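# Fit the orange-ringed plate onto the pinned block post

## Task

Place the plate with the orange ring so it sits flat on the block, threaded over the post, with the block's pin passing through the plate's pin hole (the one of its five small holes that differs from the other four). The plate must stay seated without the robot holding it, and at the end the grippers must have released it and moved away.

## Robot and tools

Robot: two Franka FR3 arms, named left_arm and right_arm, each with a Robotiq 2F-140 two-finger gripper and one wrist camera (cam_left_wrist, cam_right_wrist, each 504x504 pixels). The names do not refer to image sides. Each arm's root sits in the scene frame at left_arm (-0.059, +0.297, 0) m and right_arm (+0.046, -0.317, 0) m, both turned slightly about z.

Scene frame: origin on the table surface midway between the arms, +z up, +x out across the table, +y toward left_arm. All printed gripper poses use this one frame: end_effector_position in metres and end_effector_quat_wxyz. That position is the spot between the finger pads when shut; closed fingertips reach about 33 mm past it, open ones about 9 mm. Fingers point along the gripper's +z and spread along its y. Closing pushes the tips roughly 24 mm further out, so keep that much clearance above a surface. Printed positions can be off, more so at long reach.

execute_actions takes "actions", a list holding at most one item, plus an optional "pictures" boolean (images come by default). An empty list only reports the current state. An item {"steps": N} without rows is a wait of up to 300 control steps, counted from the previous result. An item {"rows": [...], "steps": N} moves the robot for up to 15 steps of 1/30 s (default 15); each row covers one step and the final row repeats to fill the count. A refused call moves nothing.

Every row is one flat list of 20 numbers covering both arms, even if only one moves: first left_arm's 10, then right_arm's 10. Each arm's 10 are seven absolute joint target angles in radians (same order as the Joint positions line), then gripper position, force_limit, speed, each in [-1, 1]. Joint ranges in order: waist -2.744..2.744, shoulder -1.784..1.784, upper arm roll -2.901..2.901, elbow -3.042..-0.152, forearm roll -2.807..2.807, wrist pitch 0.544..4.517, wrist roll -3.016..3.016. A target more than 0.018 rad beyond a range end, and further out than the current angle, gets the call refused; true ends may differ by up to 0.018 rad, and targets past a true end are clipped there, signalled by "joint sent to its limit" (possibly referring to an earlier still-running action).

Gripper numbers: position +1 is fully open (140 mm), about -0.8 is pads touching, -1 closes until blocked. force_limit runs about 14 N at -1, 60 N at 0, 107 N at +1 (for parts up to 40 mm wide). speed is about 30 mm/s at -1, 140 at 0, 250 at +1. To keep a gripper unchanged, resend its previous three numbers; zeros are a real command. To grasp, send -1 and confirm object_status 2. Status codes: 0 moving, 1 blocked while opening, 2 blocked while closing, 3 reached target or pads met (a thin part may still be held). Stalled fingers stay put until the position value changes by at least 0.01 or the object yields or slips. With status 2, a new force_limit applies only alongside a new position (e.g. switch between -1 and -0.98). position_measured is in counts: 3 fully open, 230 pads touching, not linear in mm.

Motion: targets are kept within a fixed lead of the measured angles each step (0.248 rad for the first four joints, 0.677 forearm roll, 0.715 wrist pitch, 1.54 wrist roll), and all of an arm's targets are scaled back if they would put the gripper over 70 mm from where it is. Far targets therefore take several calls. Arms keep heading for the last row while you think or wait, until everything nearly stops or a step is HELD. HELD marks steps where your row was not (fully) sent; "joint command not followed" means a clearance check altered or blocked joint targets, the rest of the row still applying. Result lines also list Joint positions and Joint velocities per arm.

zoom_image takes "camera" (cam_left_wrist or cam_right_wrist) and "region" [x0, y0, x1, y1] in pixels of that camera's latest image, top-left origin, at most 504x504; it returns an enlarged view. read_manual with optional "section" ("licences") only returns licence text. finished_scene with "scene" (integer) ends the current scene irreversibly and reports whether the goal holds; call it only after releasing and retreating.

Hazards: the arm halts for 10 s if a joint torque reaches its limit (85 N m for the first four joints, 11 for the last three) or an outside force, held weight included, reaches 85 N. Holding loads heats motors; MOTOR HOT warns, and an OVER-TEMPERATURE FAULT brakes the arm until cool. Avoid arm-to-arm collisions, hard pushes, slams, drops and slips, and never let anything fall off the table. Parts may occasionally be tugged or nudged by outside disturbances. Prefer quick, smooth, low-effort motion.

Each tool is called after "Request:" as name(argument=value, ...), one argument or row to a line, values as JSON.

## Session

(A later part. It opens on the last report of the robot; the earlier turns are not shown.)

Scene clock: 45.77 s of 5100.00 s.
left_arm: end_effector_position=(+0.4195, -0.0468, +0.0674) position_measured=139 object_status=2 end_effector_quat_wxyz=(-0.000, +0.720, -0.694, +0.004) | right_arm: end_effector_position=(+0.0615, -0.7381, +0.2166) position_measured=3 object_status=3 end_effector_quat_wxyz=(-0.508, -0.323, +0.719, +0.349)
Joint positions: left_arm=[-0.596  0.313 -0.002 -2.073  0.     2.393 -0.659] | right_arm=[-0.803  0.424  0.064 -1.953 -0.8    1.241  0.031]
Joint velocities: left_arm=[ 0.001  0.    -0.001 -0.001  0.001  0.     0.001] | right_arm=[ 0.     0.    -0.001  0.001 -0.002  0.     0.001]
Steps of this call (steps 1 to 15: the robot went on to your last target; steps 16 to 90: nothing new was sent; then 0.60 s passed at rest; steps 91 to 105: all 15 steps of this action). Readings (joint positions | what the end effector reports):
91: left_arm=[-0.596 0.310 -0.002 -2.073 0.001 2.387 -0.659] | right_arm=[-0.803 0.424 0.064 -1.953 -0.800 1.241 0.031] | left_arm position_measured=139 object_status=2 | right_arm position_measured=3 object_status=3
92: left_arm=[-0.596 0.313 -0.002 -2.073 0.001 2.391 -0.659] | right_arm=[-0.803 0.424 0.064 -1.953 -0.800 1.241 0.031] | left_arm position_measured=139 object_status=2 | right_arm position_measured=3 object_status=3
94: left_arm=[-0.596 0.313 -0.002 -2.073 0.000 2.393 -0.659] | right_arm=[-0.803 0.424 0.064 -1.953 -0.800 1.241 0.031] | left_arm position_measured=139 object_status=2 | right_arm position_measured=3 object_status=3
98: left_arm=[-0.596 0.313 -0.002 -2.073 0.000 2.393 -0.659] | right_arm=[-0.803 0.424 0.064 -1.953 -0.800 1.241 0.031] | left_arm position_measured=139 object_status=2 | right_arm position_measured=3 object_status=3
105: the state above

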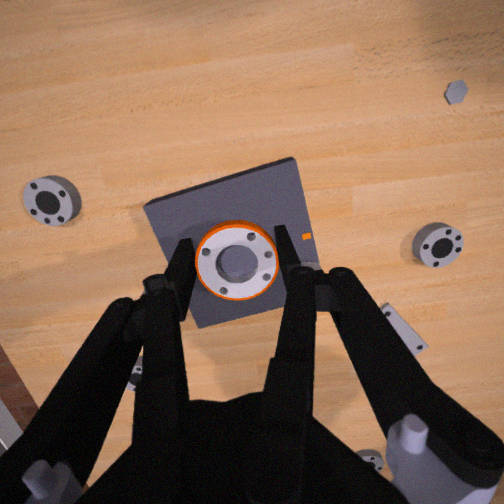

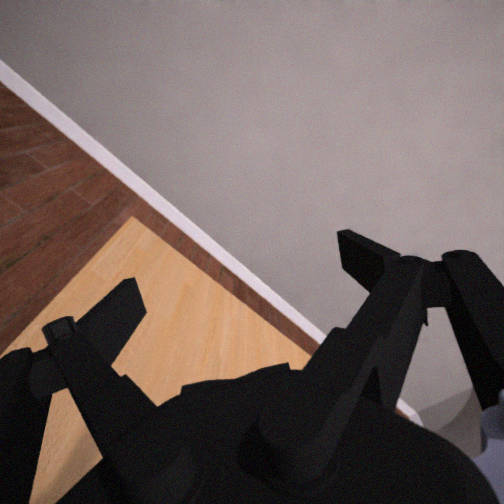

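Request:
execute_actions(
  actions=[
    {"rows":[[-0.6,0.2896,0,-2.0845,0,2.374,-0.652,-1,0,-0.5,-0.803,0.424,0.064,-1.953,-0.8,1.241,0.031,1,0,0]]},
  ],
)

Request:
zoom_image(
  camera="cam_left_wrist",
  region=[200,200,310,310],
)

Request:
execute_actions(
  actions=[
    {"rows":[[-0.6,0.308,0,-2.091,0,2.399,-0.652,-1,0,-0.5,-0.803,0.424,0.064,-1.953,-0.8,1.241,0.031,1,0,0]]},
  ],
)

Request:
zoom_image(
  camera="cam_left_wrist",
  region=[200,200,310,310],
)

Scene clock: 50.50 s of 5100.00 s.
left_arm: end_effector_position=(+0.4147, -0.0448, +0.0741) position_measured=139 object_status=2 end_effector_quat_wxyz=(-0.000, +0.719, -0.695, +0.001) | right_arm: end_effector_position=(+0.0615, -0.7381, +0.2166) position_measured=3 object_status=3 end_effector_quat_wxyz=(-0.508, -0.323, +0.719, +0.349)
Joint positions: left_arm=[-0.598  0.292 -0.001 -2.083  0.     2.377 -0.659] | right_arm=[-0.803  0.424  0.064 -1.953 -0.8    1.241  0.031]
Joint velocities: left_arm=[ 0.     0.     0.     0.    -0.    -0.006  0.001] | right_arm=[ 0.001 -0.002  0.     0.002 -0.     0.    -0.001]
Steps of this call (steps 1 to 15: the robot went on to your last target; steps 16 to 90: nothing new was sent; then 1.23 s passed at rest; steps 91 to 105: all 15 steps of this action). Readings (joint positions | what the end effector reports):
91: left_arm=[-0.596 0.310 -0.001 -2.076 0.000 2.391 -0.659] | right_arm=[-0.803 0.424 0.064 -1.953 -0.800 1.241 0.031] | left_arm position_measured=139 object_status=2 | right_arm position_measured=3 object_status=3
92: left_arm=[-0.596 0.304 -0.001 -2.079 0.000 2.388 -0.659] | right_arm=[-0.803 0.424 0.064 -1.953 -0.800 1.241 0.031] | left_arm position_measured=139 object_status=2 | right_arm position_measured=3 object_status=3
94: left_arm=[-0.597 0.297 -0.001 -2.081 0.000 2.384 -0.659] | right_arm=[-0.803 0.424 0.064 -1.953 -0.800 1.241 0.031] | left_arm position_measured=139 object_status=2 | right_arm position_measured=3 object_status=3
98: left_arm=[-0.598 0.292 -0.001 -2.082 0.000 2.380 -0.659] | right_arm=[-0.803 0.424 0.064 -1.953 -0.800 1.241 0.031] | left_arm position_measured=139 object_status=2 | right_arm position_measured=3 object_status=3
105: the state above

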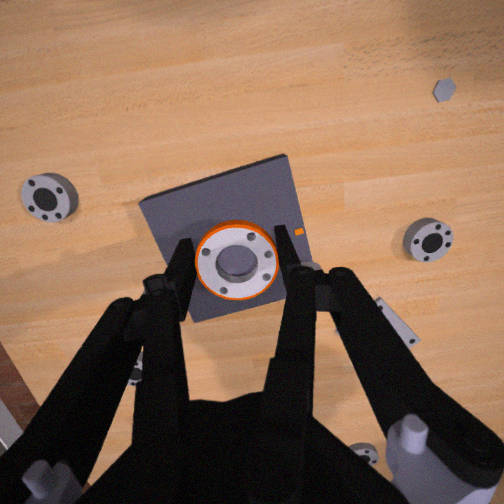

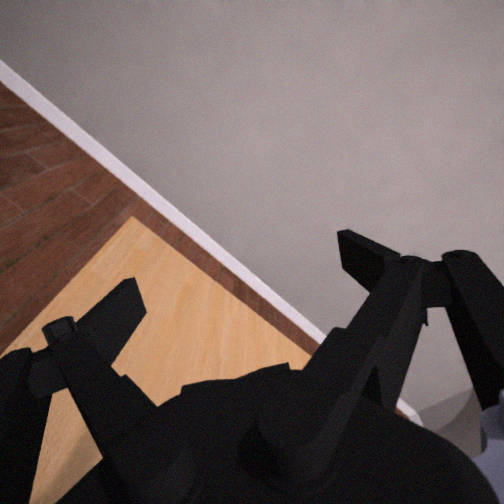

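Region (200, 200, 310, 310) of cam_left_wrist's 504x504 image, scaled by 4.582, with more detail than that image has.

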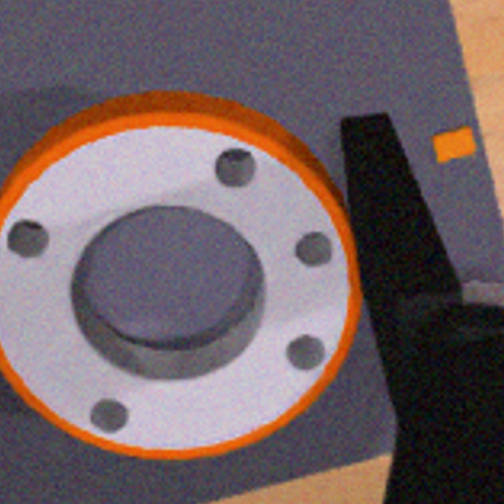

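Scene clock: 51.00 s of 5100.00 s.
left_arm: end_effector_position=(+0.4140, -0.0444, +0.0674) position_measured=139 object_status=2 end_effector_quat_wxyz=(+0.000, +0.719, -0.695, +0.000) | right_arm: end_effector_position=(+0.0615, -0.7381, +0.2166) position_measured=3 object_status=3 end_effector_quat_wxyz=(-0.508, -0.323, +0.719, +0.349)
Joint positions: left_arm=[-0.598  0.302 -0.001 -2.088  0.     2.391 -0.659] | right_arm=[-0.803  0.424  0.064 -1.953 -0.8    1.241  0.031]
Joint velocities: left_arm=[ 0.001  0.    -0.001 -0.001  0.    -0.     0.002] | right_arm=[-0.001  0.001  0.003  0.001 -0.001 -0.    -0.001]
Steps of this call (steps 1 to 15: all 15 steps of this action). Readings (joint positions | what the end effector reports):
1: left_arm=[-0.598 0.293 -0.001 -2.084 0.000 2.381 -0.659] | right_arm=[-0.803 0.424 0.064 -1.953 -0.800 1.241 0.031] | left_arm position_measured=139 object_status=2 | right_arm position_measured=3 object_status=3
2: left_arm=[-0.598 0.296 -0.001 -2.084 0.000 2.384 -0.659] | right_arm=[-0.803 0.424 0.064 -1.953 -0.800 1.241 0.031] | left_arm position_measured=139 object_status=2 | right_arm position_measured=3 object_status=3
4: left_arm=[-0.598 0.302 -0.001 -2.088 0.000 2.388 -0.659] | right_arm=[-0.803 0.424 0.064 -1.953 -0.800 1.241 0.031] | left_arm position_measured=139 object_status=2 | right_arm position_measured=3 object_status=3
8: left_arm=[-0.598 0.302 -0.001 -2.088 0.000 2.391 -0.659] | right_arm=[-0.803 0.424 0.064 -1.953 -0.800 1.241 0.031] | left_arm position_measured=139 object_status=2 | right_arm position_measured=3 object_status=3
15: the state above

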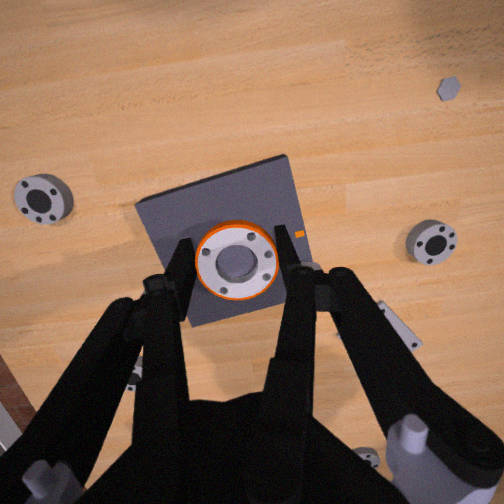

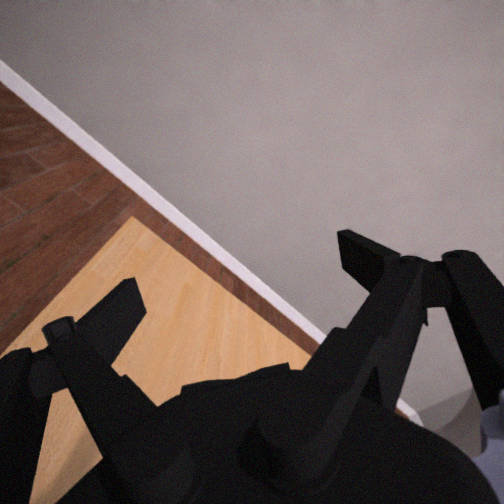

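Region (200, 200, 310, 310) of cam_left_wrist's 504x504 image, scaled by 4.582, with more detail than that image has.

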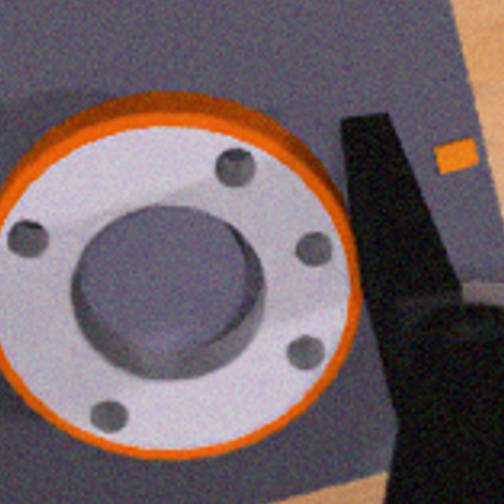

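Request:
execute_actions(
  actions=[
    {"rows":[[-0.594,0.3,0,-2.08,0,2.381,-0.652,-1,0,-0.5,-0.803,0.424,0.064,-1.953,-0.8,1.241,0.031,1,0,0]]},
  ],
  pictures=false,
)

Request:
execute_actions(
  actions=[
    {"rows":[[-0.594,0.313,0,-2.085,0,2.399,-0.652,-1,0,-0.5,-0.803,0.424,0.064,-1.953,-0.8,1.241,0.031,1,0,0]]},
  ],
)

Request:
zoom_image(
  camera="cam_left_wrist",
  region=[200,200,310,310],
)

Scene clock: 55.43 s of 5100.00 s.
left_arm: end_effector_position=(+0.4151, -0.0439, +0.0689) position_measured=139 object_status=2 end_effector_quat_wxyz=(+0.000, +0.720, -0.694, -0.000) | right_arm: end_effector_position=(+0.0615, -0.7381, +0.2166) position_measured=3 object_status=3 end_effector_quat_wxyz=(-0.508, -0.323, +0.719, +0.349)
Joint positions: left_arm=[-0.596  0.302 -0.001 -2.082  0.     2.384 -0.659] | right_arm=[-0.803  0.424  0.064 -1.953 -0.8    1.241  0.031]
Joint velocities: left_arm=[-0.001 -0.     0.001 -0.001 -0.    -0.003 -0.   ] | right_arm=[ 0.    -0.002  0.001  0.001 -0.     0.001  0.002]
Steps of this call (steps 1 to 15: the robot went on to your last target; steps 16 to 90: nothing new was sent; then 0.93 s passed at rest; steps 91 to 105: all 15 steps of this action). Readings (joint positions | what the end effector reports):
91: left_arm=[-0.598 0.302 -0.001 -2.087 0.000 2.390 -0.659] | right_arm=[-0.803 0.424 0.064 -1.953 -0.800 1.241 0.031] | left_arm position_measured=139 object_status=2 | right_arm position_measured=3 object_status=3
92: left_arm=[-0.597 0.302 -0.001 -2.085 0.000 2.389 -0.659] | right_arm=[-0.803 0.424 0.064 -1.953 -0.800 1.241 0.031] | left_arm position_measured=139 object_status=2 | right_arm position_measured=3 object_status=3
94: left_arm=[-0.597 0.302 -0.001 -2.083 0.000 2.387 -0.659] | right_arm=[-0.803 0.424 0.064 -1.953 -0.800 1.241 0.031] | left_arm position_measured=139 object_status=2 | right_arm position_measured=3 object_status=3
98: left_arm=[-0.596 0.302 -0.001 -2.082 0.000 2.385 -0.659] | right_arm=[-0.803 0.424 0.064 -1.953 -0.800 1.241 0.031] | left_arm position_measured=139 object_status=2 | right_arm position_measured=3 object_status=3
105: the state above

Scene clock: 55.93 s of 5100.00 s.
left_arm: end_effector_position=(+0.4159, -0.0445, +0.0673) position_measured=139 object_status=2 end_effector_quat_wxyz=(-0.000, +0.720, -0.694, +0.001) | right_arm: end_effector_position=(+0.0615, -0.7381, +0.2166) position_measured=3 object_status=3 end_effector_quat_wxyz=(-0.508, -0.323, +0.719, +0.349)
Joint positions: left_arm=[-0.596  0.306 -0.001 -2.082  0.     2.39  -0.659] | right_arm=[-0.803  0.424  0.064 -1.953 -0.8    1.241  0.031]
Joint velocities: left_arm=[ 0.001  0.     0.    -0.001 -0.    -0.001  0.   ] | right_arm=[-0.     0.001  0.001 -0.001  0.001 -0.    -0.001]
Steps of this call (steps 1 to 15: all 15 steps of this action). Readings (joint positions | what the end effector reports):
1: left_arm=[-0.596 0.303 -0.001 -2.082 0.000 2.386 -0.659] | right_arm=[-0.803 0.424 0.064 -1.953 -0.800 1.241 0.031] | left_arm position_measured=139 object_status=2 | right_arm position_measured=3 object_status=3
2: left_arm=[-0.596 0.305 -0.001 -2.082 0.000 2.388 -0.659] | right_arm=[-0.803 0.424 0.064 -1.953 -0.800 1.241 0.031] | left_arm position_measured=139 object_status=2 | right_arm position_measured=3 object_status=3
4: left_arm=[-0.596 0.306 -0.001 -2.082 0.000 2.390 -0.659] | right_arm=[-0.803 0.424 0.064 -1.953 -0.800 1.241 0.031] | left_arm position_measured=139 object_status=2 | right_arm position_measured=3 object_status=3
8: left_arm=[-0.596 0.306 -0.001 -2.082 0.000 2.390 -0.659] | right_arm=[-0.803 0.424 0.064 -1.953 -0.800 1.241 0.031] | left_arm position_measured=139 object_status=2 | right_arm position_measured=3 object_status=3
15: the state above

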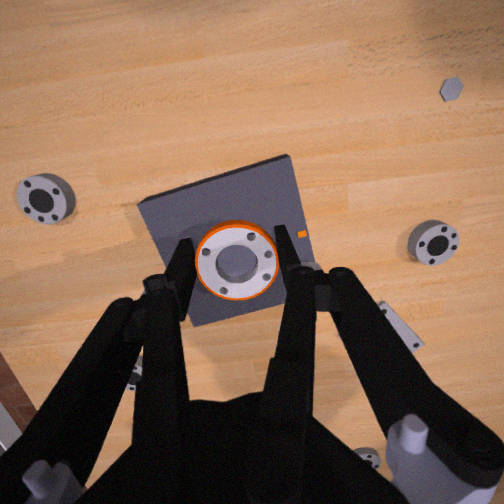

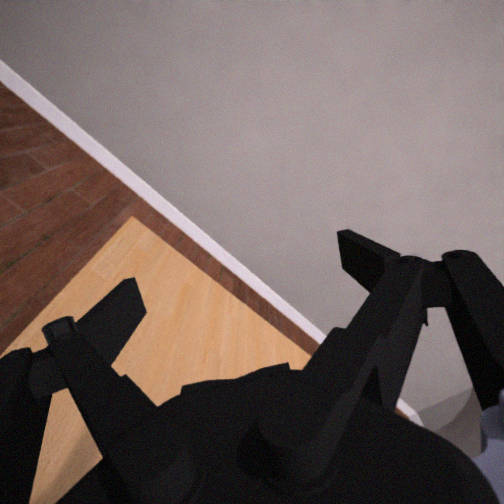

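Region (200, 200, 310, 310) of cam_left_wrist's 504x504 image, scaled by 4.582, with more detail than that image has.

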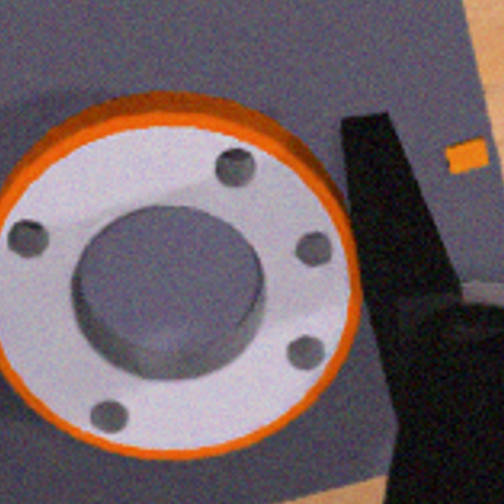

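Request:
execute_actions(
  actions=[
    {"rows":[[-0.5905,0.294,0,-2.086,0,2.381,-0.652,-1,0,-0.5,-0.803,0.424,0.064,-1.953,-0.8,1.241,0.031,1,0,0]]},
  ],
  pictures=false,
)

Request:
execute_actions(
  actions=[
    {"rows":[[-0.5905,0.311,0,-2.089,0,2.402,-0.652,-1,0,-0.5,-0.803,0.424,0.064,-1.953,-0.8,1.241,0.031,1,0,0]]},
  ],
)

Request:
zoom_image(
  camera="cam_left_wrist",
  region=[200,200,310,310],
)

Scene clock: 60.40 s of 5100.00 s.
left_arm: end_effector_position=(+0.4165, -0.0424, +0.0713) position_measured=139 object_status=2 end_effector_quat_wxyz=(-0.000, +0.721, -0.693, +0.001) | right_arm: end_effector_position=(+0.0615, -0.7381, +0.2166) position_measured=3 object_status=3 end_effector_quat_wxyz=(-0.508, -0.323, +0.719, +0.349)
Joint positions: left_arm=[-0.593  0.297 -0.001 -2.085  0.     2.384 -0.659] | right_arm=[-0.803  0.424  0.064 -1.953 -0.8    1.241  0.031]
Joint velocities: left_arm=[ 0.     0.     0.001 -0.002 -0.001 -0.003 -0.001] | right_arm=[ 0.     0.001  0.     0.001 -0.001  0.002 -0.001]
Steps of this call (steps 1 to 15: the robot went on to your last target; steps 16 to 90: nothing new was sent; then 0.97 s passed at rest; steps 91 to 105: all 15 steps of this action). Readings (joint positions | what the end effector reports):
91: left_arm=[-0.596 0.305 -0.001 -2.083 0.000 2.389 -0.659] | right_arm=[-0.803 0.424 0.064 -1.953 -0.800 1.241 0.031] | left_arm position_measured=139 object_status=2 | right_arm position_measured=3 object_status=3
92: left_arm=[-0.595 0.302 -0.001 -2.084 0.000 2.388 -0.659] | right_arm=[-0.803 0.424 0.064 -1.953 -0.800 1.241 0.031] | left_arm position_measured=139 object_status=2 | right_arm position_measured=3 object_status=3
94: left_arm=[-0.594 0.299 -0.001 -2.084 0.000 2.387 -0.659] | right_arm=[-0.803 0.424 0.064 -1.953 -0.800 1.241 0.031] | left_arm position_measured=139 object_status=2 | right_arm position_measured=3 object_status=3
98: left_arm=[-0.593 0.297 -0.001 -2.084 0.000 2.385 -0.659] | right_arm=[-0.803 0.424 0.064 -1.953 -0.800 1.241 0.031] | left_arm position_measured=139 object_status=2 | right_arm position_measured=3 object_status=3
105: the state above

Scene clock: 60.90 s of 5100.00 s.
left_arm: end_effector_position=(+0.4170, -0.0427, +0.0649) position_measured=139 object_status=2 end_effector_quat_wxyz=(-0.000, +0.721, -0.693, +0.002) | right_arm: end_effector_position=(+0.0615, -0.7381, +0.2166) position_measured=3 object_status=3 end_effector_quat_wxyz=(-0.508, -0.323, +0.719, +0.349)
Joint positions: left_arm=[-0.593  0.309 -0.001 -2.087  0.     2.399 -0.659] | right_arm=[-0.803  0.424  0.064 -1.953 -0.8    1.241  0.031]
Joint velocities: left_arm=[-0.001  0.001  0.    -0.002 -0.001  0.002  0.001] | right_arm=[ 0.001  0.001  0.001 -0.     0.    -0.     0.   ]
Steps of this call (steps 1 to 15: all 15 steps of this action). Readings (joint positions | what the end effector reports):
1: left_arm=[-0.593 0.298 -0.001 -2.085 0.000 2.386 -0.659] | right_arm=[-0.803 0.424 0.064 -1.953 -0.800 1.241 0.031] | left_arm position_measured=139 object_status=2 | right_arm position_measured=3 object_status=3
2: left_arm=[-0.593 0.301 -0.001 -2.085 0.000 2.389 -0.659] | right_arm=[-0.803 0.424 0.064 -1.953 -0.800 1.241 0.031] | left_arm position_measured=139 object_status=2 | right_arm position_measured=3 object_status=3
4: left_arm=[-0.593 0.304 -0.001 -2.086 0.000 2.392 -0.659] | right_arm=[-0.803 0.424 0.064 -1.953 -0.800 1.241 0.031] | left_arm position_measured=139 object_status=2 | right_arm position_measured=3 object_status=3
8: left_arm=[-0.593 0.307 -0.001 -2.086 0.000 2.397 -0.659] | right_arm=[-0.803 0.424 0.064 -1.953 -0.800 1.241 0.031] | left_arm position_measured=139 object_status=2 | right_arm position_measured=3 object_status=3
15: the state above

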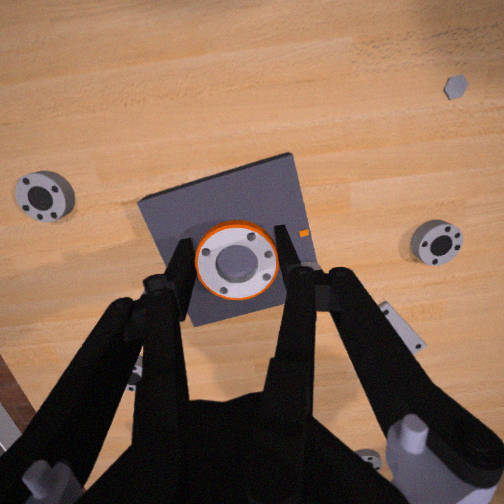

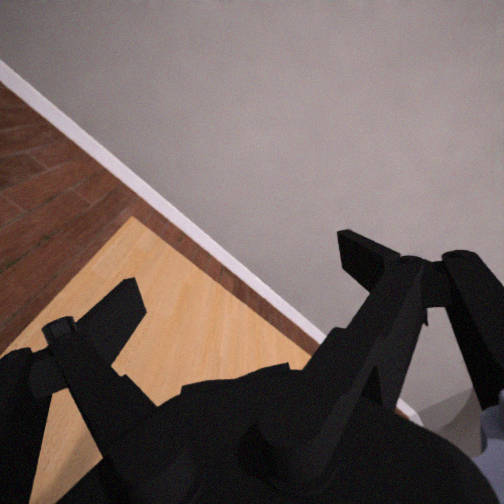

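Region (200, 200, 310, 310) of cam_left_wrist's 504x504 image, scaled by 4.582, with more detail than that image has.

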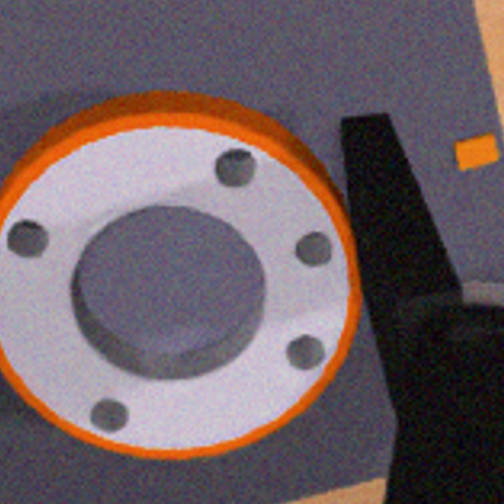

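On the post; descending.

Request:
execute_actions(
  actions=[
    {"rows":[[-0.5905,0.332,0,-2.095,0,2.429,-0.652,-1,0,-0.5,-0.803,0.424,0.064,-1.953,-0.8,1.241,0.031,1,0,0]]},
  ],
)

Request:
zoom_image(
  camera="cam_left_wrist",
  region=[200,200,310,310],
)

Scene clock: 64.63 s of 5100.00 s.
left_arm: end_effector_position=(+0.4172, -0.0429, +0.0575) position_measured=139 object_status=2 end_effector_quat_wxyz=(-0.000, +0.721, -0.693, +0.002) | right_arm: end_effector_position=(+0.0615, -0.7381, +0.2166) position_measured=3 object_status=3 end_effector_quat_wxyz=(-0.508, -0.323, +0.719, +0.349)
Joint positions: left_arm=[-0.593  0.322 -0.001 -2.089  0.     2.416 -0.659] | right_arm=[-0.803  0.424  0.064 -1.953 -0.8    1.241  0.031]
Joint velocities: left_arm=[-0.    -0.    -0.001 -0.001  0.001 -0.     0.   ] | right_arm=[ 0.002  0.001  0.001  0.001  0.001  0.    -0.001]
Steps of this call (steps 1 to 15: the robot went on to your last target; steps 16 to 90: nothing new was sent; then 0.23 s passed at rest; steps 91 to 105: all 15 steps of this action). Readings (joint positions | what the end effector reports):
91: left_arm=[-0.593 0.311 -0.001 -2.088 0.000 2.403 -0.659] | right_arm=[-0.803 0.424 0.064 -1.953 -0.800 1.241 0.031] | left_arm position_measured=139 object_status=2 | right_arm position_measured=3 object_status=3
92: left_arm=[-0.593 0.315 -0.001 -2.088 0.000 2.408 -0.659] | right_arm=[-0.803 0.424 0.064 -1.953 -0.800 1.241 0.031] | left_arm position_measured=139 object_status=2 | right_arm position_measured=3 object_status=3
94: left_arm=[-0.593 0.322 -0.001 -2.089 0.000 2.415 -0.659] | right_arm=[-0.803 0.424 0.064 -1.953 -0.800 1.241 0.031] | left_arm position_measured=139 object_status=2 | right_arm position_measured=3 object_status=3
98: left_arm=[-0.593 0.322 -0.001 -2.089 0.000 2.416 -0.659] | right_arm=[-0.803 0.424 0.064 -1.953 -0.800 1.241 0.031] | left_arm position_measured=139 object_status=2 | right_arm position_measured=3 object_status=3
105: the state above

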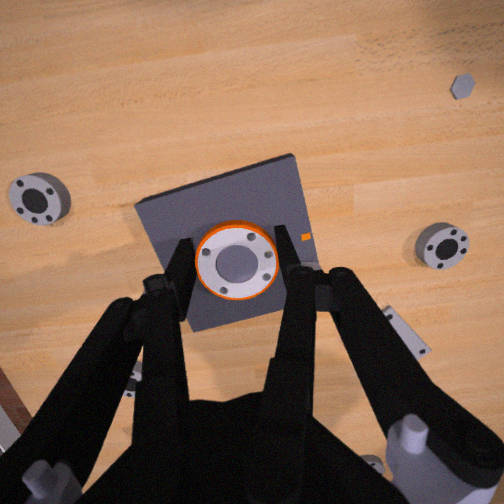

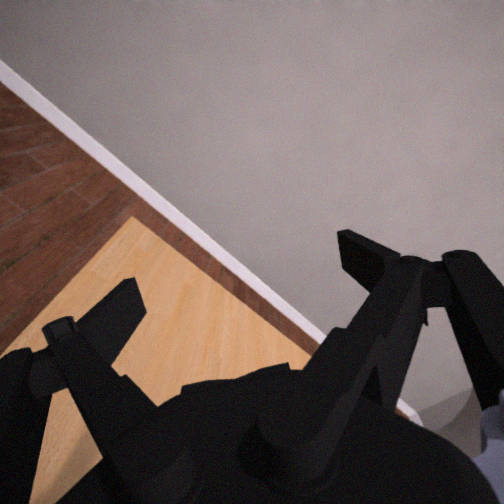

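Region (200, 200, 310, 310) of cam_left_wrist's 504x504 image, scaled by 4.582, with more detail than that image has.

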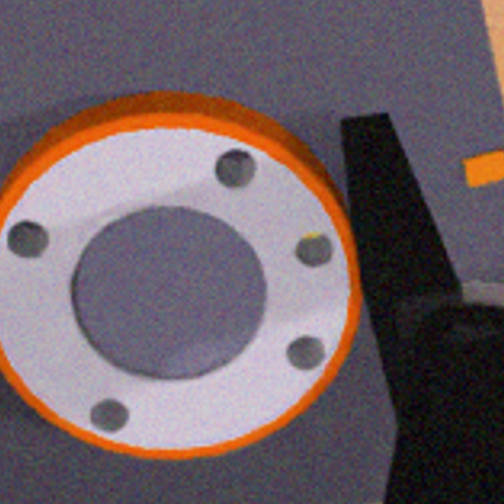

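Request:
execute_actions(
  actions=[
    {"rows":[[-0.5905,0.332,0,-2.095,0,2.429,-0.71,-1,0,-0.5,-0.803,0.424,0.064,-1.953,-0.8,1.241,0.031,1,0,0]]},
  ],
)

Request:
zoom_image(
  camera="cam_left_wrist",
  region=[200,200,310,310],
)

Scene clock: 67.70 s of 5100.00 s.
left_arm: end_effector_position=(+0.4175, -0.0427, +0.0575) position_measured=139 object_status=2 end_effector_quat_wxyz=(-0.000, +0.732, -0.681, +0.003) | right_arm: end_effector_position=(+0.0615, -0.7381, +0.2166) position_measured=3 object_status=3 end_effector_quat_wxyz=(-0.508, -0.323, +0.719, +0.349)
Joint positions: left_arm=[-0.592  0.322 -0.001 -2.09   0.     2.417 -0.691] | right_arm=[-0.803  0.424  0.064 -1.953 -0.8    1.241  0.031]
Joint velocities: left_arm=[-0.001 -0.     0.002  0.     0.     0.001 -0.026] | right_arm=[-0.    -0.     0.     0.     0.001 -0.001  0.001]
Steps of this call (steps 1 to 15: the robot went on to your last target; steps 16 to 77: nothing new was sent; steps 78 to 92: all 15 steps of this action). Readings (joint positions | what the end effector reports):
78: left_arm=[-0.593 0.322 -0.001 -2.089 0.000 2.416 -0.663] | right_arm=[-0.803 0.424 0.064 -1.953 -0.800 1.241 0.031] | left_arm position_measured=139 object_status=2 | right_arm position_measured=3 object_status=3
79: left_arm=[-0.592 0.322 -0.001 -2.090 0.000 2.416 -0.667] | right_arm=[-0.803 0.424 0.064 -1.953 -0.800 1.241 0.031] | left_arm position_measured=139 object_status=2 | right_arm position_measured=3 object_status=3
81: left_arm=[-0.592 0.322 -0.001 -2.090 0.000 2.416 -0.673] | right_arm=[-0.803 0.424 0.064 -1.953 -0.800 1.241 0.031] | left_arm position_measured=139 object_status=2 | right_arm position_measured=3 object_status=3
85: left_arm=[-0.592 0.322 -0.001 -2.090 0.000 2.417 -0.682] | right_arm=[-0.803 0.424 0.064 -1.953 -0.800 1.241 0.031] | left_arm position_measured=139 object_status=2 | right_arm position_measured=3 object_status=3
92: the state above

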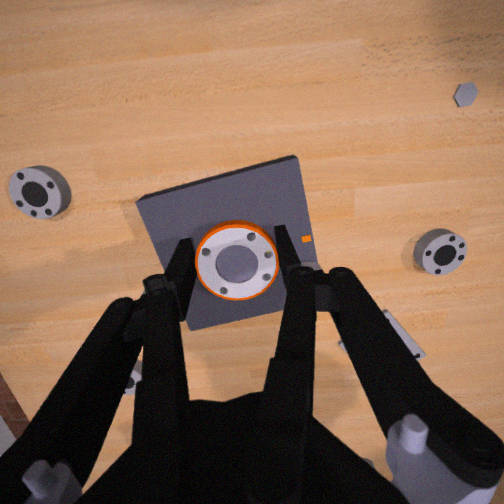

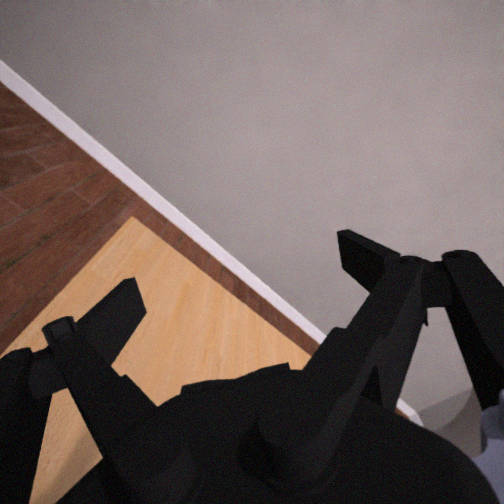

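Region (200, 200, 310, 310) of cam_left_wrist's 504x504 image, scaled by 4.582, with more detail than that image has.

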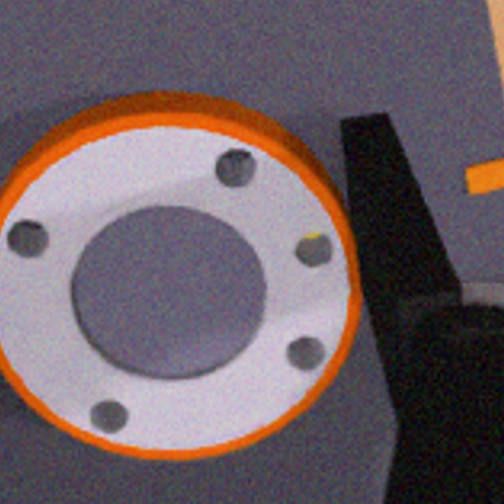

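Request:
execute_actions(
  actions=[
    {"rows":[[-0.5905,0.332,0,-2.095,0,2.429,-0.62,-1,0,-0.5,-0.803,0.424,0.064,-1.953,-0.8,1.241,0.031,1,0,0]]},
  ],
  pictures=false,
)

Request:
execute_actions(
  actions=[
    {"rows":[[-0.5905,0.332,0,-2.095,0,2.429,-0.585,-1,0,-0.5,-0.803,0.424,0.064,-1.953,-0.8,1.241,0.031,1,0,0]]},
  ],
)

Request:
zoom_image(
  camera="cam_left_wrist",
  region=[200,200,310,310],
)

Scene clock: 71.27 s of 5100.00 s.
left_arm: end_effector_position=(+0.4171, -0.0429, +0.0575) position_measured=139 object_status=2 end_effector_quat_wxyz=(+0.000, +0.718, -0.696, +0.003) | right_arm: end_effector_position=(+0.0615, -0.7381, +0.2166) position_measured=3 object_status=3 end_effector_quat_wxyz=(-0.508, -0.323, +0.719, +0.349)
Joint positions: left_arm=[-0.592  0.322 -0.002 -2.09  -0.002  2.417 -0.648] | right_arm=[-0.803  0.424  0.064 -1.953 -0.8    1.241  0.031]
Joint velocities: left_arm=[-0.001 -0.    -0.     0.    -0.001 -0.     0.038] | right_arm=[-0.     0.001 -0.     0.     0.     0.    -0.001]
Steps of this call (steps 1 to 15: the robot went on to your last target; steps 16 to 90: nothing new was sent; then 0.07 s passed at rest; steps 91 to 105: all 15 steps of this action). Readings (joint positions | what the end effector reports):
91: left_arm=[-0.592 0.322 -0.001 -2.090 0.000 2.417 -0.692] | right_arm=[-0.803 0.424 0.064 -1.953 -0.800 1.241 0.031] | left_arm position_measured=139 object_status=2 | right_arm position_measured=3 object_status=3
92: left_arm=[-0.592 0.322 -0.001 -2.090 0.000 2.417 -0.685] | right_arm=[-0.803 0.424 0.064 -1.953 -0.800 1.241 0.031] | left_arm position_measured=139 object_status=2 | right_arm position_measured=3 object_status=3
94: left_arm=[-0.592 0.322 -0.002 -2.090 -0.001 2.417 -0.675] | right_arm=[-0.803 0.424 0.064 -1.953 -0.800 1.241 0.031] | left_arm position_measured=139 object_status=2 | right_arm position_measured=3 object_status=3
98: left_arm=[-0.592 0.322 -0.002 -2.090 -0.001 2.417 -0.662] | right_arm=[-0.803 0.424 0.064 -1.953 -0.800 1.241 0.031] | left_arm position_measured=139 object_status=2 | right_arm position_measured=3 object_status=3
105: the state above

Scene clock: 71.77 s of 5100.00 s.
left_arm: end_effector_position=(+0.4166, -0.0426, +0.0542) position_measured=139 object_status=2 end_effector_quat_wxyz=(+0.001, +0.703, -0.711, +0.002) | right_arm: end_effector_position=(+0.0615, -0.7381, +0.2166) position_measured=3 object_status=3 end_effector_quat_wxyz=(-0.508, -0.323, +0.719, +0.349)
Joint positions: left_arm=[-0.592  0.327 -0.002 -2.092 -0.002  2.422 -0.607] | right_arm=[-0.803  0.424  0.064 -1.953 -0.8    1.241  0.031]
Joint velocities: left_arm=[ 0.     0.033  0.001 -0.007 -0.001  0.039  0.049] | right_arm=[-0.    -0.001 -0.    -0.001  0.001  0.     0.   ]
Steps of this call (steps 1 to 15: all 15 steps of this action). Readings (joint positions | what the end effector reports):
1: left_arm=[-0.592 0.322 -0.002 -2.090 -0.002 2.417 -0.644] | right_arm=[-0.803 0.424 0.064 -1.953 -0.800 1.241 0.031] | left_arm position_measured=139 object_status=2 | right_arm position_measured=3 object_status=3
2: left_arm=[-0.592 0.322 -0.002 -2.090 -0.002 2.417 -0.640] | right_arm=[-0.803 0.424 0.064 -1.953 -0.800 1.241 0.031] | left_arm position_measured=139 object_status=2 | right_arm position_measured=3 object_status=3
4: left_arm=[-0.592 0.322 -0.002 -2.090 -0.002 2.417 -0.632] | right_arm=[-0.803 0.424 0.064 -1.953 -0.800 1.241 0.031] | left_arm position_measured=139 object_status=2 | right_arm position_measured=3 object_status=3
8: left_arm=[-0.592 0.322 -0.002 -2.090 -0.002 2.416 -0.621] | right_arm=[-0.803 0.424 0.064 -1.953 -0.800 1.241 0.031] | left_arm position_measured=139 object_status=2 | right_arm position_measured=3 object_status=3
15: the state above

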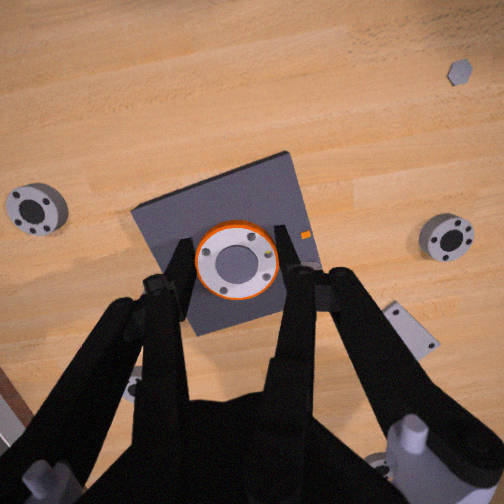

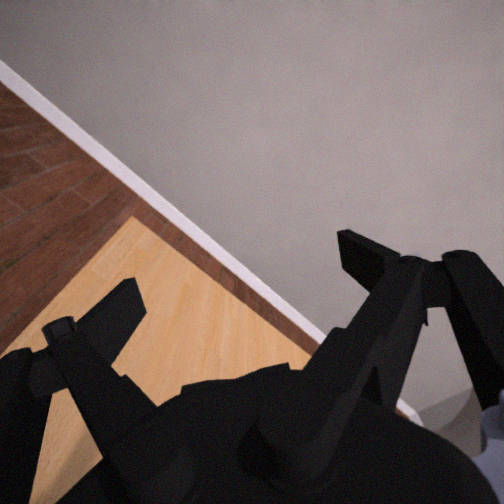

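Region (200, 200, 310, 310) of cam_left_wrist's 504x504 image, scaled by 4.582, with more detail than that image has.

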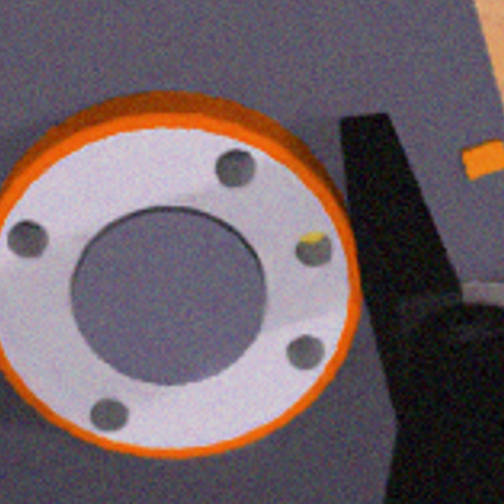

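Request:
execute_actions(
  actions=[
    {"rows":[[-0.5905,0.35,0,-2.099,0,2.451,-0.6,-1,0,-0.5,-0.803,0.424,0.064,-1.953,-0.8,1.241,0.031,1,0,0]]},
  ],
)

Request:
zoom_image(
  camera="cam_left_wrist",
  region=[200,200,310,310],
)

Scene clock: 75.33 s of 5100.00 s.
left_arm: end_effector_position=(+0.4166, -0.0429, +0.0518) position_measured=139 object_status=2 end_effector_quat_wxyz=(+0.000, +0.699, -0.715, +0.003) | right_arm: end_effector_position=(+0.0615, -0.7381, +0.2166) position_measured=3 object_status=3 end_effector_quat_wxyz=(-0.508, -0.323, +0.719, +0.349)
Joint positions: left_arm=[-0.592  0.331 -0.002 -2.093 -0.002  2.429 -0.596] | right_arm=[-0.803  0.424  0.064 -1.953 -0.8    1.241  0.031]
Joint velocities: left_arm=[-0.     0.     0.001  0.001  0.001  0.    -0.   ] | right_arm=[-0.     0.001 -0.001 -0.001 -0.001 -0.     0.   ]
Steps of this call (steps 1 to 30: the robot went on to your last target; steps 31 to 90: nothing new was sent; then 0.07 s passed at rest; steps 91 to 105: all 15 steps of this action). Readings (joint positions | what the end effector reports):
91: left_arm=[-0.592 0.331 -0.002 -2.093 -0.002 2.428 -0.595] | right_arm=[-0.803 0.424 0.064 -1.953 -0.800 1.241 0.031] | left_arm position_measured=139 object_status=2 | right_arm position_measured=3 object_status=3
92: left_arm=[-0.592 0.331 -0.002 -2.093 -0.002 2.429 -0.595] | right_arm=[-0.803 0.424 0.064 -1.953 -0.800 1.241 0.031] | left_arm position_measured=139 object_status=2 | right_arm position_measured=3 object_status=3
94: left_arm=[-0.592 0.331 -0.002 -2.093 -0.002 2.429 -0.595] | right_arm=[-0.803 0.424 0.064 -1.953 -0.800 1.241 0.031] | left_arm position_measured=139 object_status=2 | right_arm position_measured=3 object_status=3
98: left_arm=[-0.592 0.331 -0.002 -2.093 -0.002 2.429 -0.595] | right_arm=[-0.803 0.424 0.064 -1.953 -0.800 1.241 0.031] | left_arm position_measured=139 object_status=2 | right_arm position_measured=3 object_status=3
105: the state above

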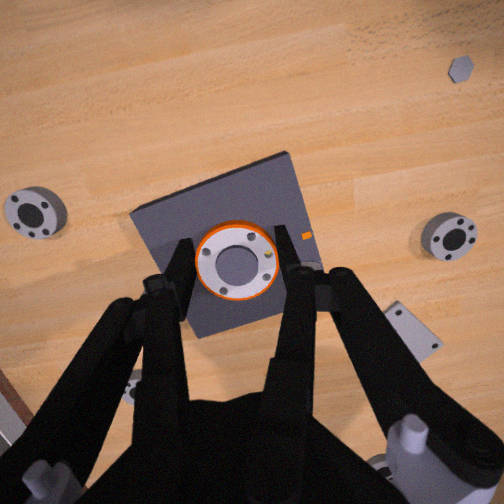

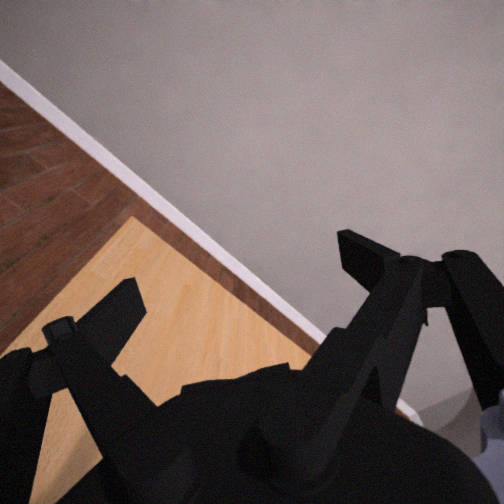

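Region (200, 200, 310, 310) of cam_left_wrist's 504x504 image, scaled by 4.582, with more detail than that image has.

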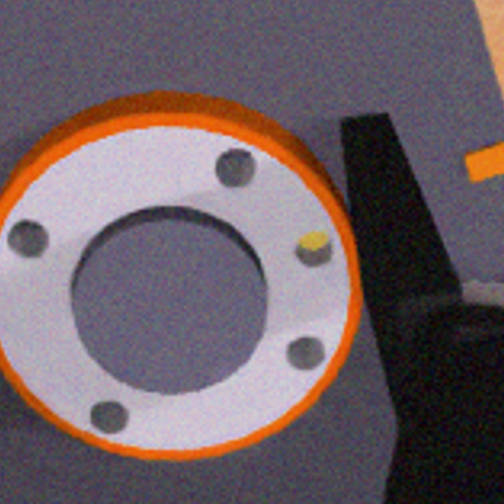

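Request:
execute_actions(
  actions=[
    {"rows":[[-0.592,0.331,0,-2.093,0,2.429,-0.596,1,0,0,-0.803,0.424,0.064,-1.953,-0.8,1.241,0.031,1,0,0]]},
  ],
  pictures=false,
)

Request:
execute_actions(
  actions=[
    {"rows":[[-0.592,0.14,0,-2.02,0,2.16,-0.596,1,0,0,-0.803,0.424,0.064,-1.953,-0.8,1.241,0.031,1,0,0]]},
  ],
)

Request:
finished_scene(
  scene=2,
)

Scene clock: 79.00 s of 5100.00 s.
left_arm: end_effector_position=(+0.4165, -0.0428, +0.0520) position_measured=35 object_status=0 end_effector_quat_wxyz=(+0.000, +0.699, -0.715, +0.002) | right_arm: end_effector_position=(+0.0615, -0.7381, +0.2166) position_measured=3 object_status=3 end_effector_quat_wxyz=(-0.508, -0.323, +0.719, +0.349)
Joint positions: left_arm=[-0.592  0.331 -0.002 -2.093 -0.002  2.428 -0.596] | right_arm=[-0.803  0.424  0.064 -1.953 -0.8    1.241  0.031]
Joint velocities: left_arm=[ 0.003  0.001  0.001  0.001  0.001  0.    -0.002] | right_arm=[ 0.001 -0.    -0.    -0.    -0.001  0.001 -0.001]
Steps of this call (steps 1 to 15: the robot went on to your last target; steps 16 to 90: nothing new was sent; then 0.17 s passed at rest; steps 91 to 105: all 15 steps of this action). Readings (joint positions | what the end effector reports):
91: left_arm=[-0.592 0.331 -0.002 -2.093 -0.002 2.428 -0.596] | right_arm=[-0.803 0.424 0.064 -1.953 -0.800 1.241 0.031] | left_arm position_measured=139 object_status=0 | right_arm position_measured=3 object_status=3
92: left_arm=[-0.592 0.331 -0.002 -2.093 -0.002 2.428 -0.596] | right_arm=[-0.803 0.424 0.064 -1.953 -0.800 1.241 0.031] | left_arm position_measured=139 object_status=0 | right_arm position_measured=3 object_status=3
94: left_arm=[-0.592 0.331 -0.002 -2.093 -0.002 2.428 -0.596] | right_arm=[-0.803 0.424 0.064 -1.953 -0.800 1.241 0.031] | left_arm position_measured=118 object_status=0 | right_arm position_measured=3 object_status=3
98: left_arm=[-0.592 0.331 -0.002 -2.093 -0.002 2.428 -0.596] | right_arm=[-0.803 0.424 0.064 -1.953 -0.800 1.241 0.031] | left_arm position_measured=88 object_status=0 | right_arm position_measured=3 object_status=3
105: the state above

Scene clock: 79.50 s of 5100.00 s.
left_arm: end_effector_position=(+0.4190, -0.0445, +0.1763) position_measured=3 object_status=3 end_effector_quat_wxyz=(-0.002, +0.699, -0.715, +0.014) | right_arm: end_effector_position=(+0.0615, -0.7381, +0.2166) position_measured=3 object_status=3 end_effector_quat_wxyz=(-0.508, -0.323, +0.719, +0.349)
Joint positions: left_arm=[-0.592  0.137 -0.002 -2.017 -0.002  2.183 -0.596] | right_arm=[-0.803  0.424  0.064 -1.953 -0.8    1.241  0.031]
Joint velocities: left_arm=[-0.     0.036  0.001 -0.028  0.001 -0.125  0.001] | right_arm=[ 0.001 -0.001 -0.002 -0.    -0.001  0.     0.   ]
Steps of this call (steps 1 to 15: all 15 steps of this action). Readings (joint positions | what the end effector reports):
1: left_arm=[-0.592 0.321 -0.002 -2.091 -0.002 2.402 -0.596] | right_arm=[-0.803 0.424 0.064 -1.953 -0.800 1.241 0.031] | left_arm position_measured=27 object_status=0 | right_arm position_measured=3 object_status=3
2: left_arm=[-0.592 0.297 -0.002 -2.086 -0.002 2.373 -0.596] | right_arm=[-0.803 0.424 0.064 -1.953 -0.800 1.241 0.031] | left_arm position_measured=19 object_status=0 | right_arm position_measured=3 object_status=3
4: left_arm=[-0.592 0.238 -0.002 -2.063 -0.002 2.319 -0.596] | right_arm=[-0.803 0.424 0.064 -1.953 -0.800 1.241 0.031] | left_arm position_measured=4 object_status=0 | right_arm position_measured=3 object_status=3
8: left_arm=[-0.592 0.143 -0.002 -2.018 -0.002 2.238 -0.596] | right_arm=[-0.803 0.424 0.064 -1.953 -0.800 1.241 0.031] | left_arm position_measured=3 object_status=0 | right_arm position_measured=3 object_status=3
15: the state above

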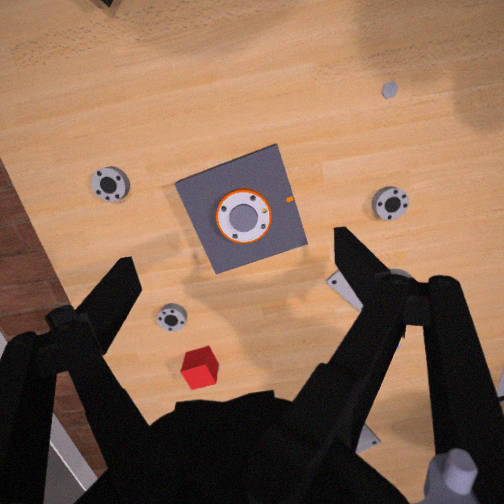

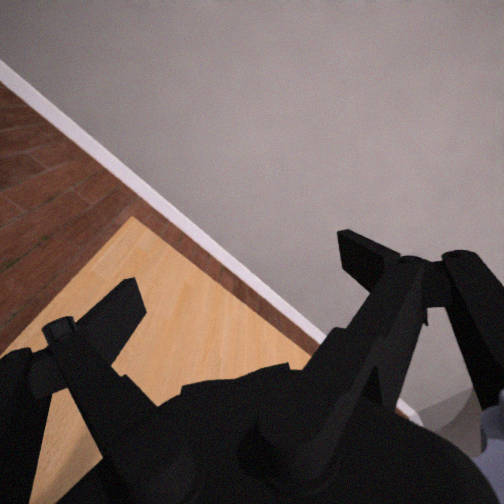

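The scene is finished: the task was done.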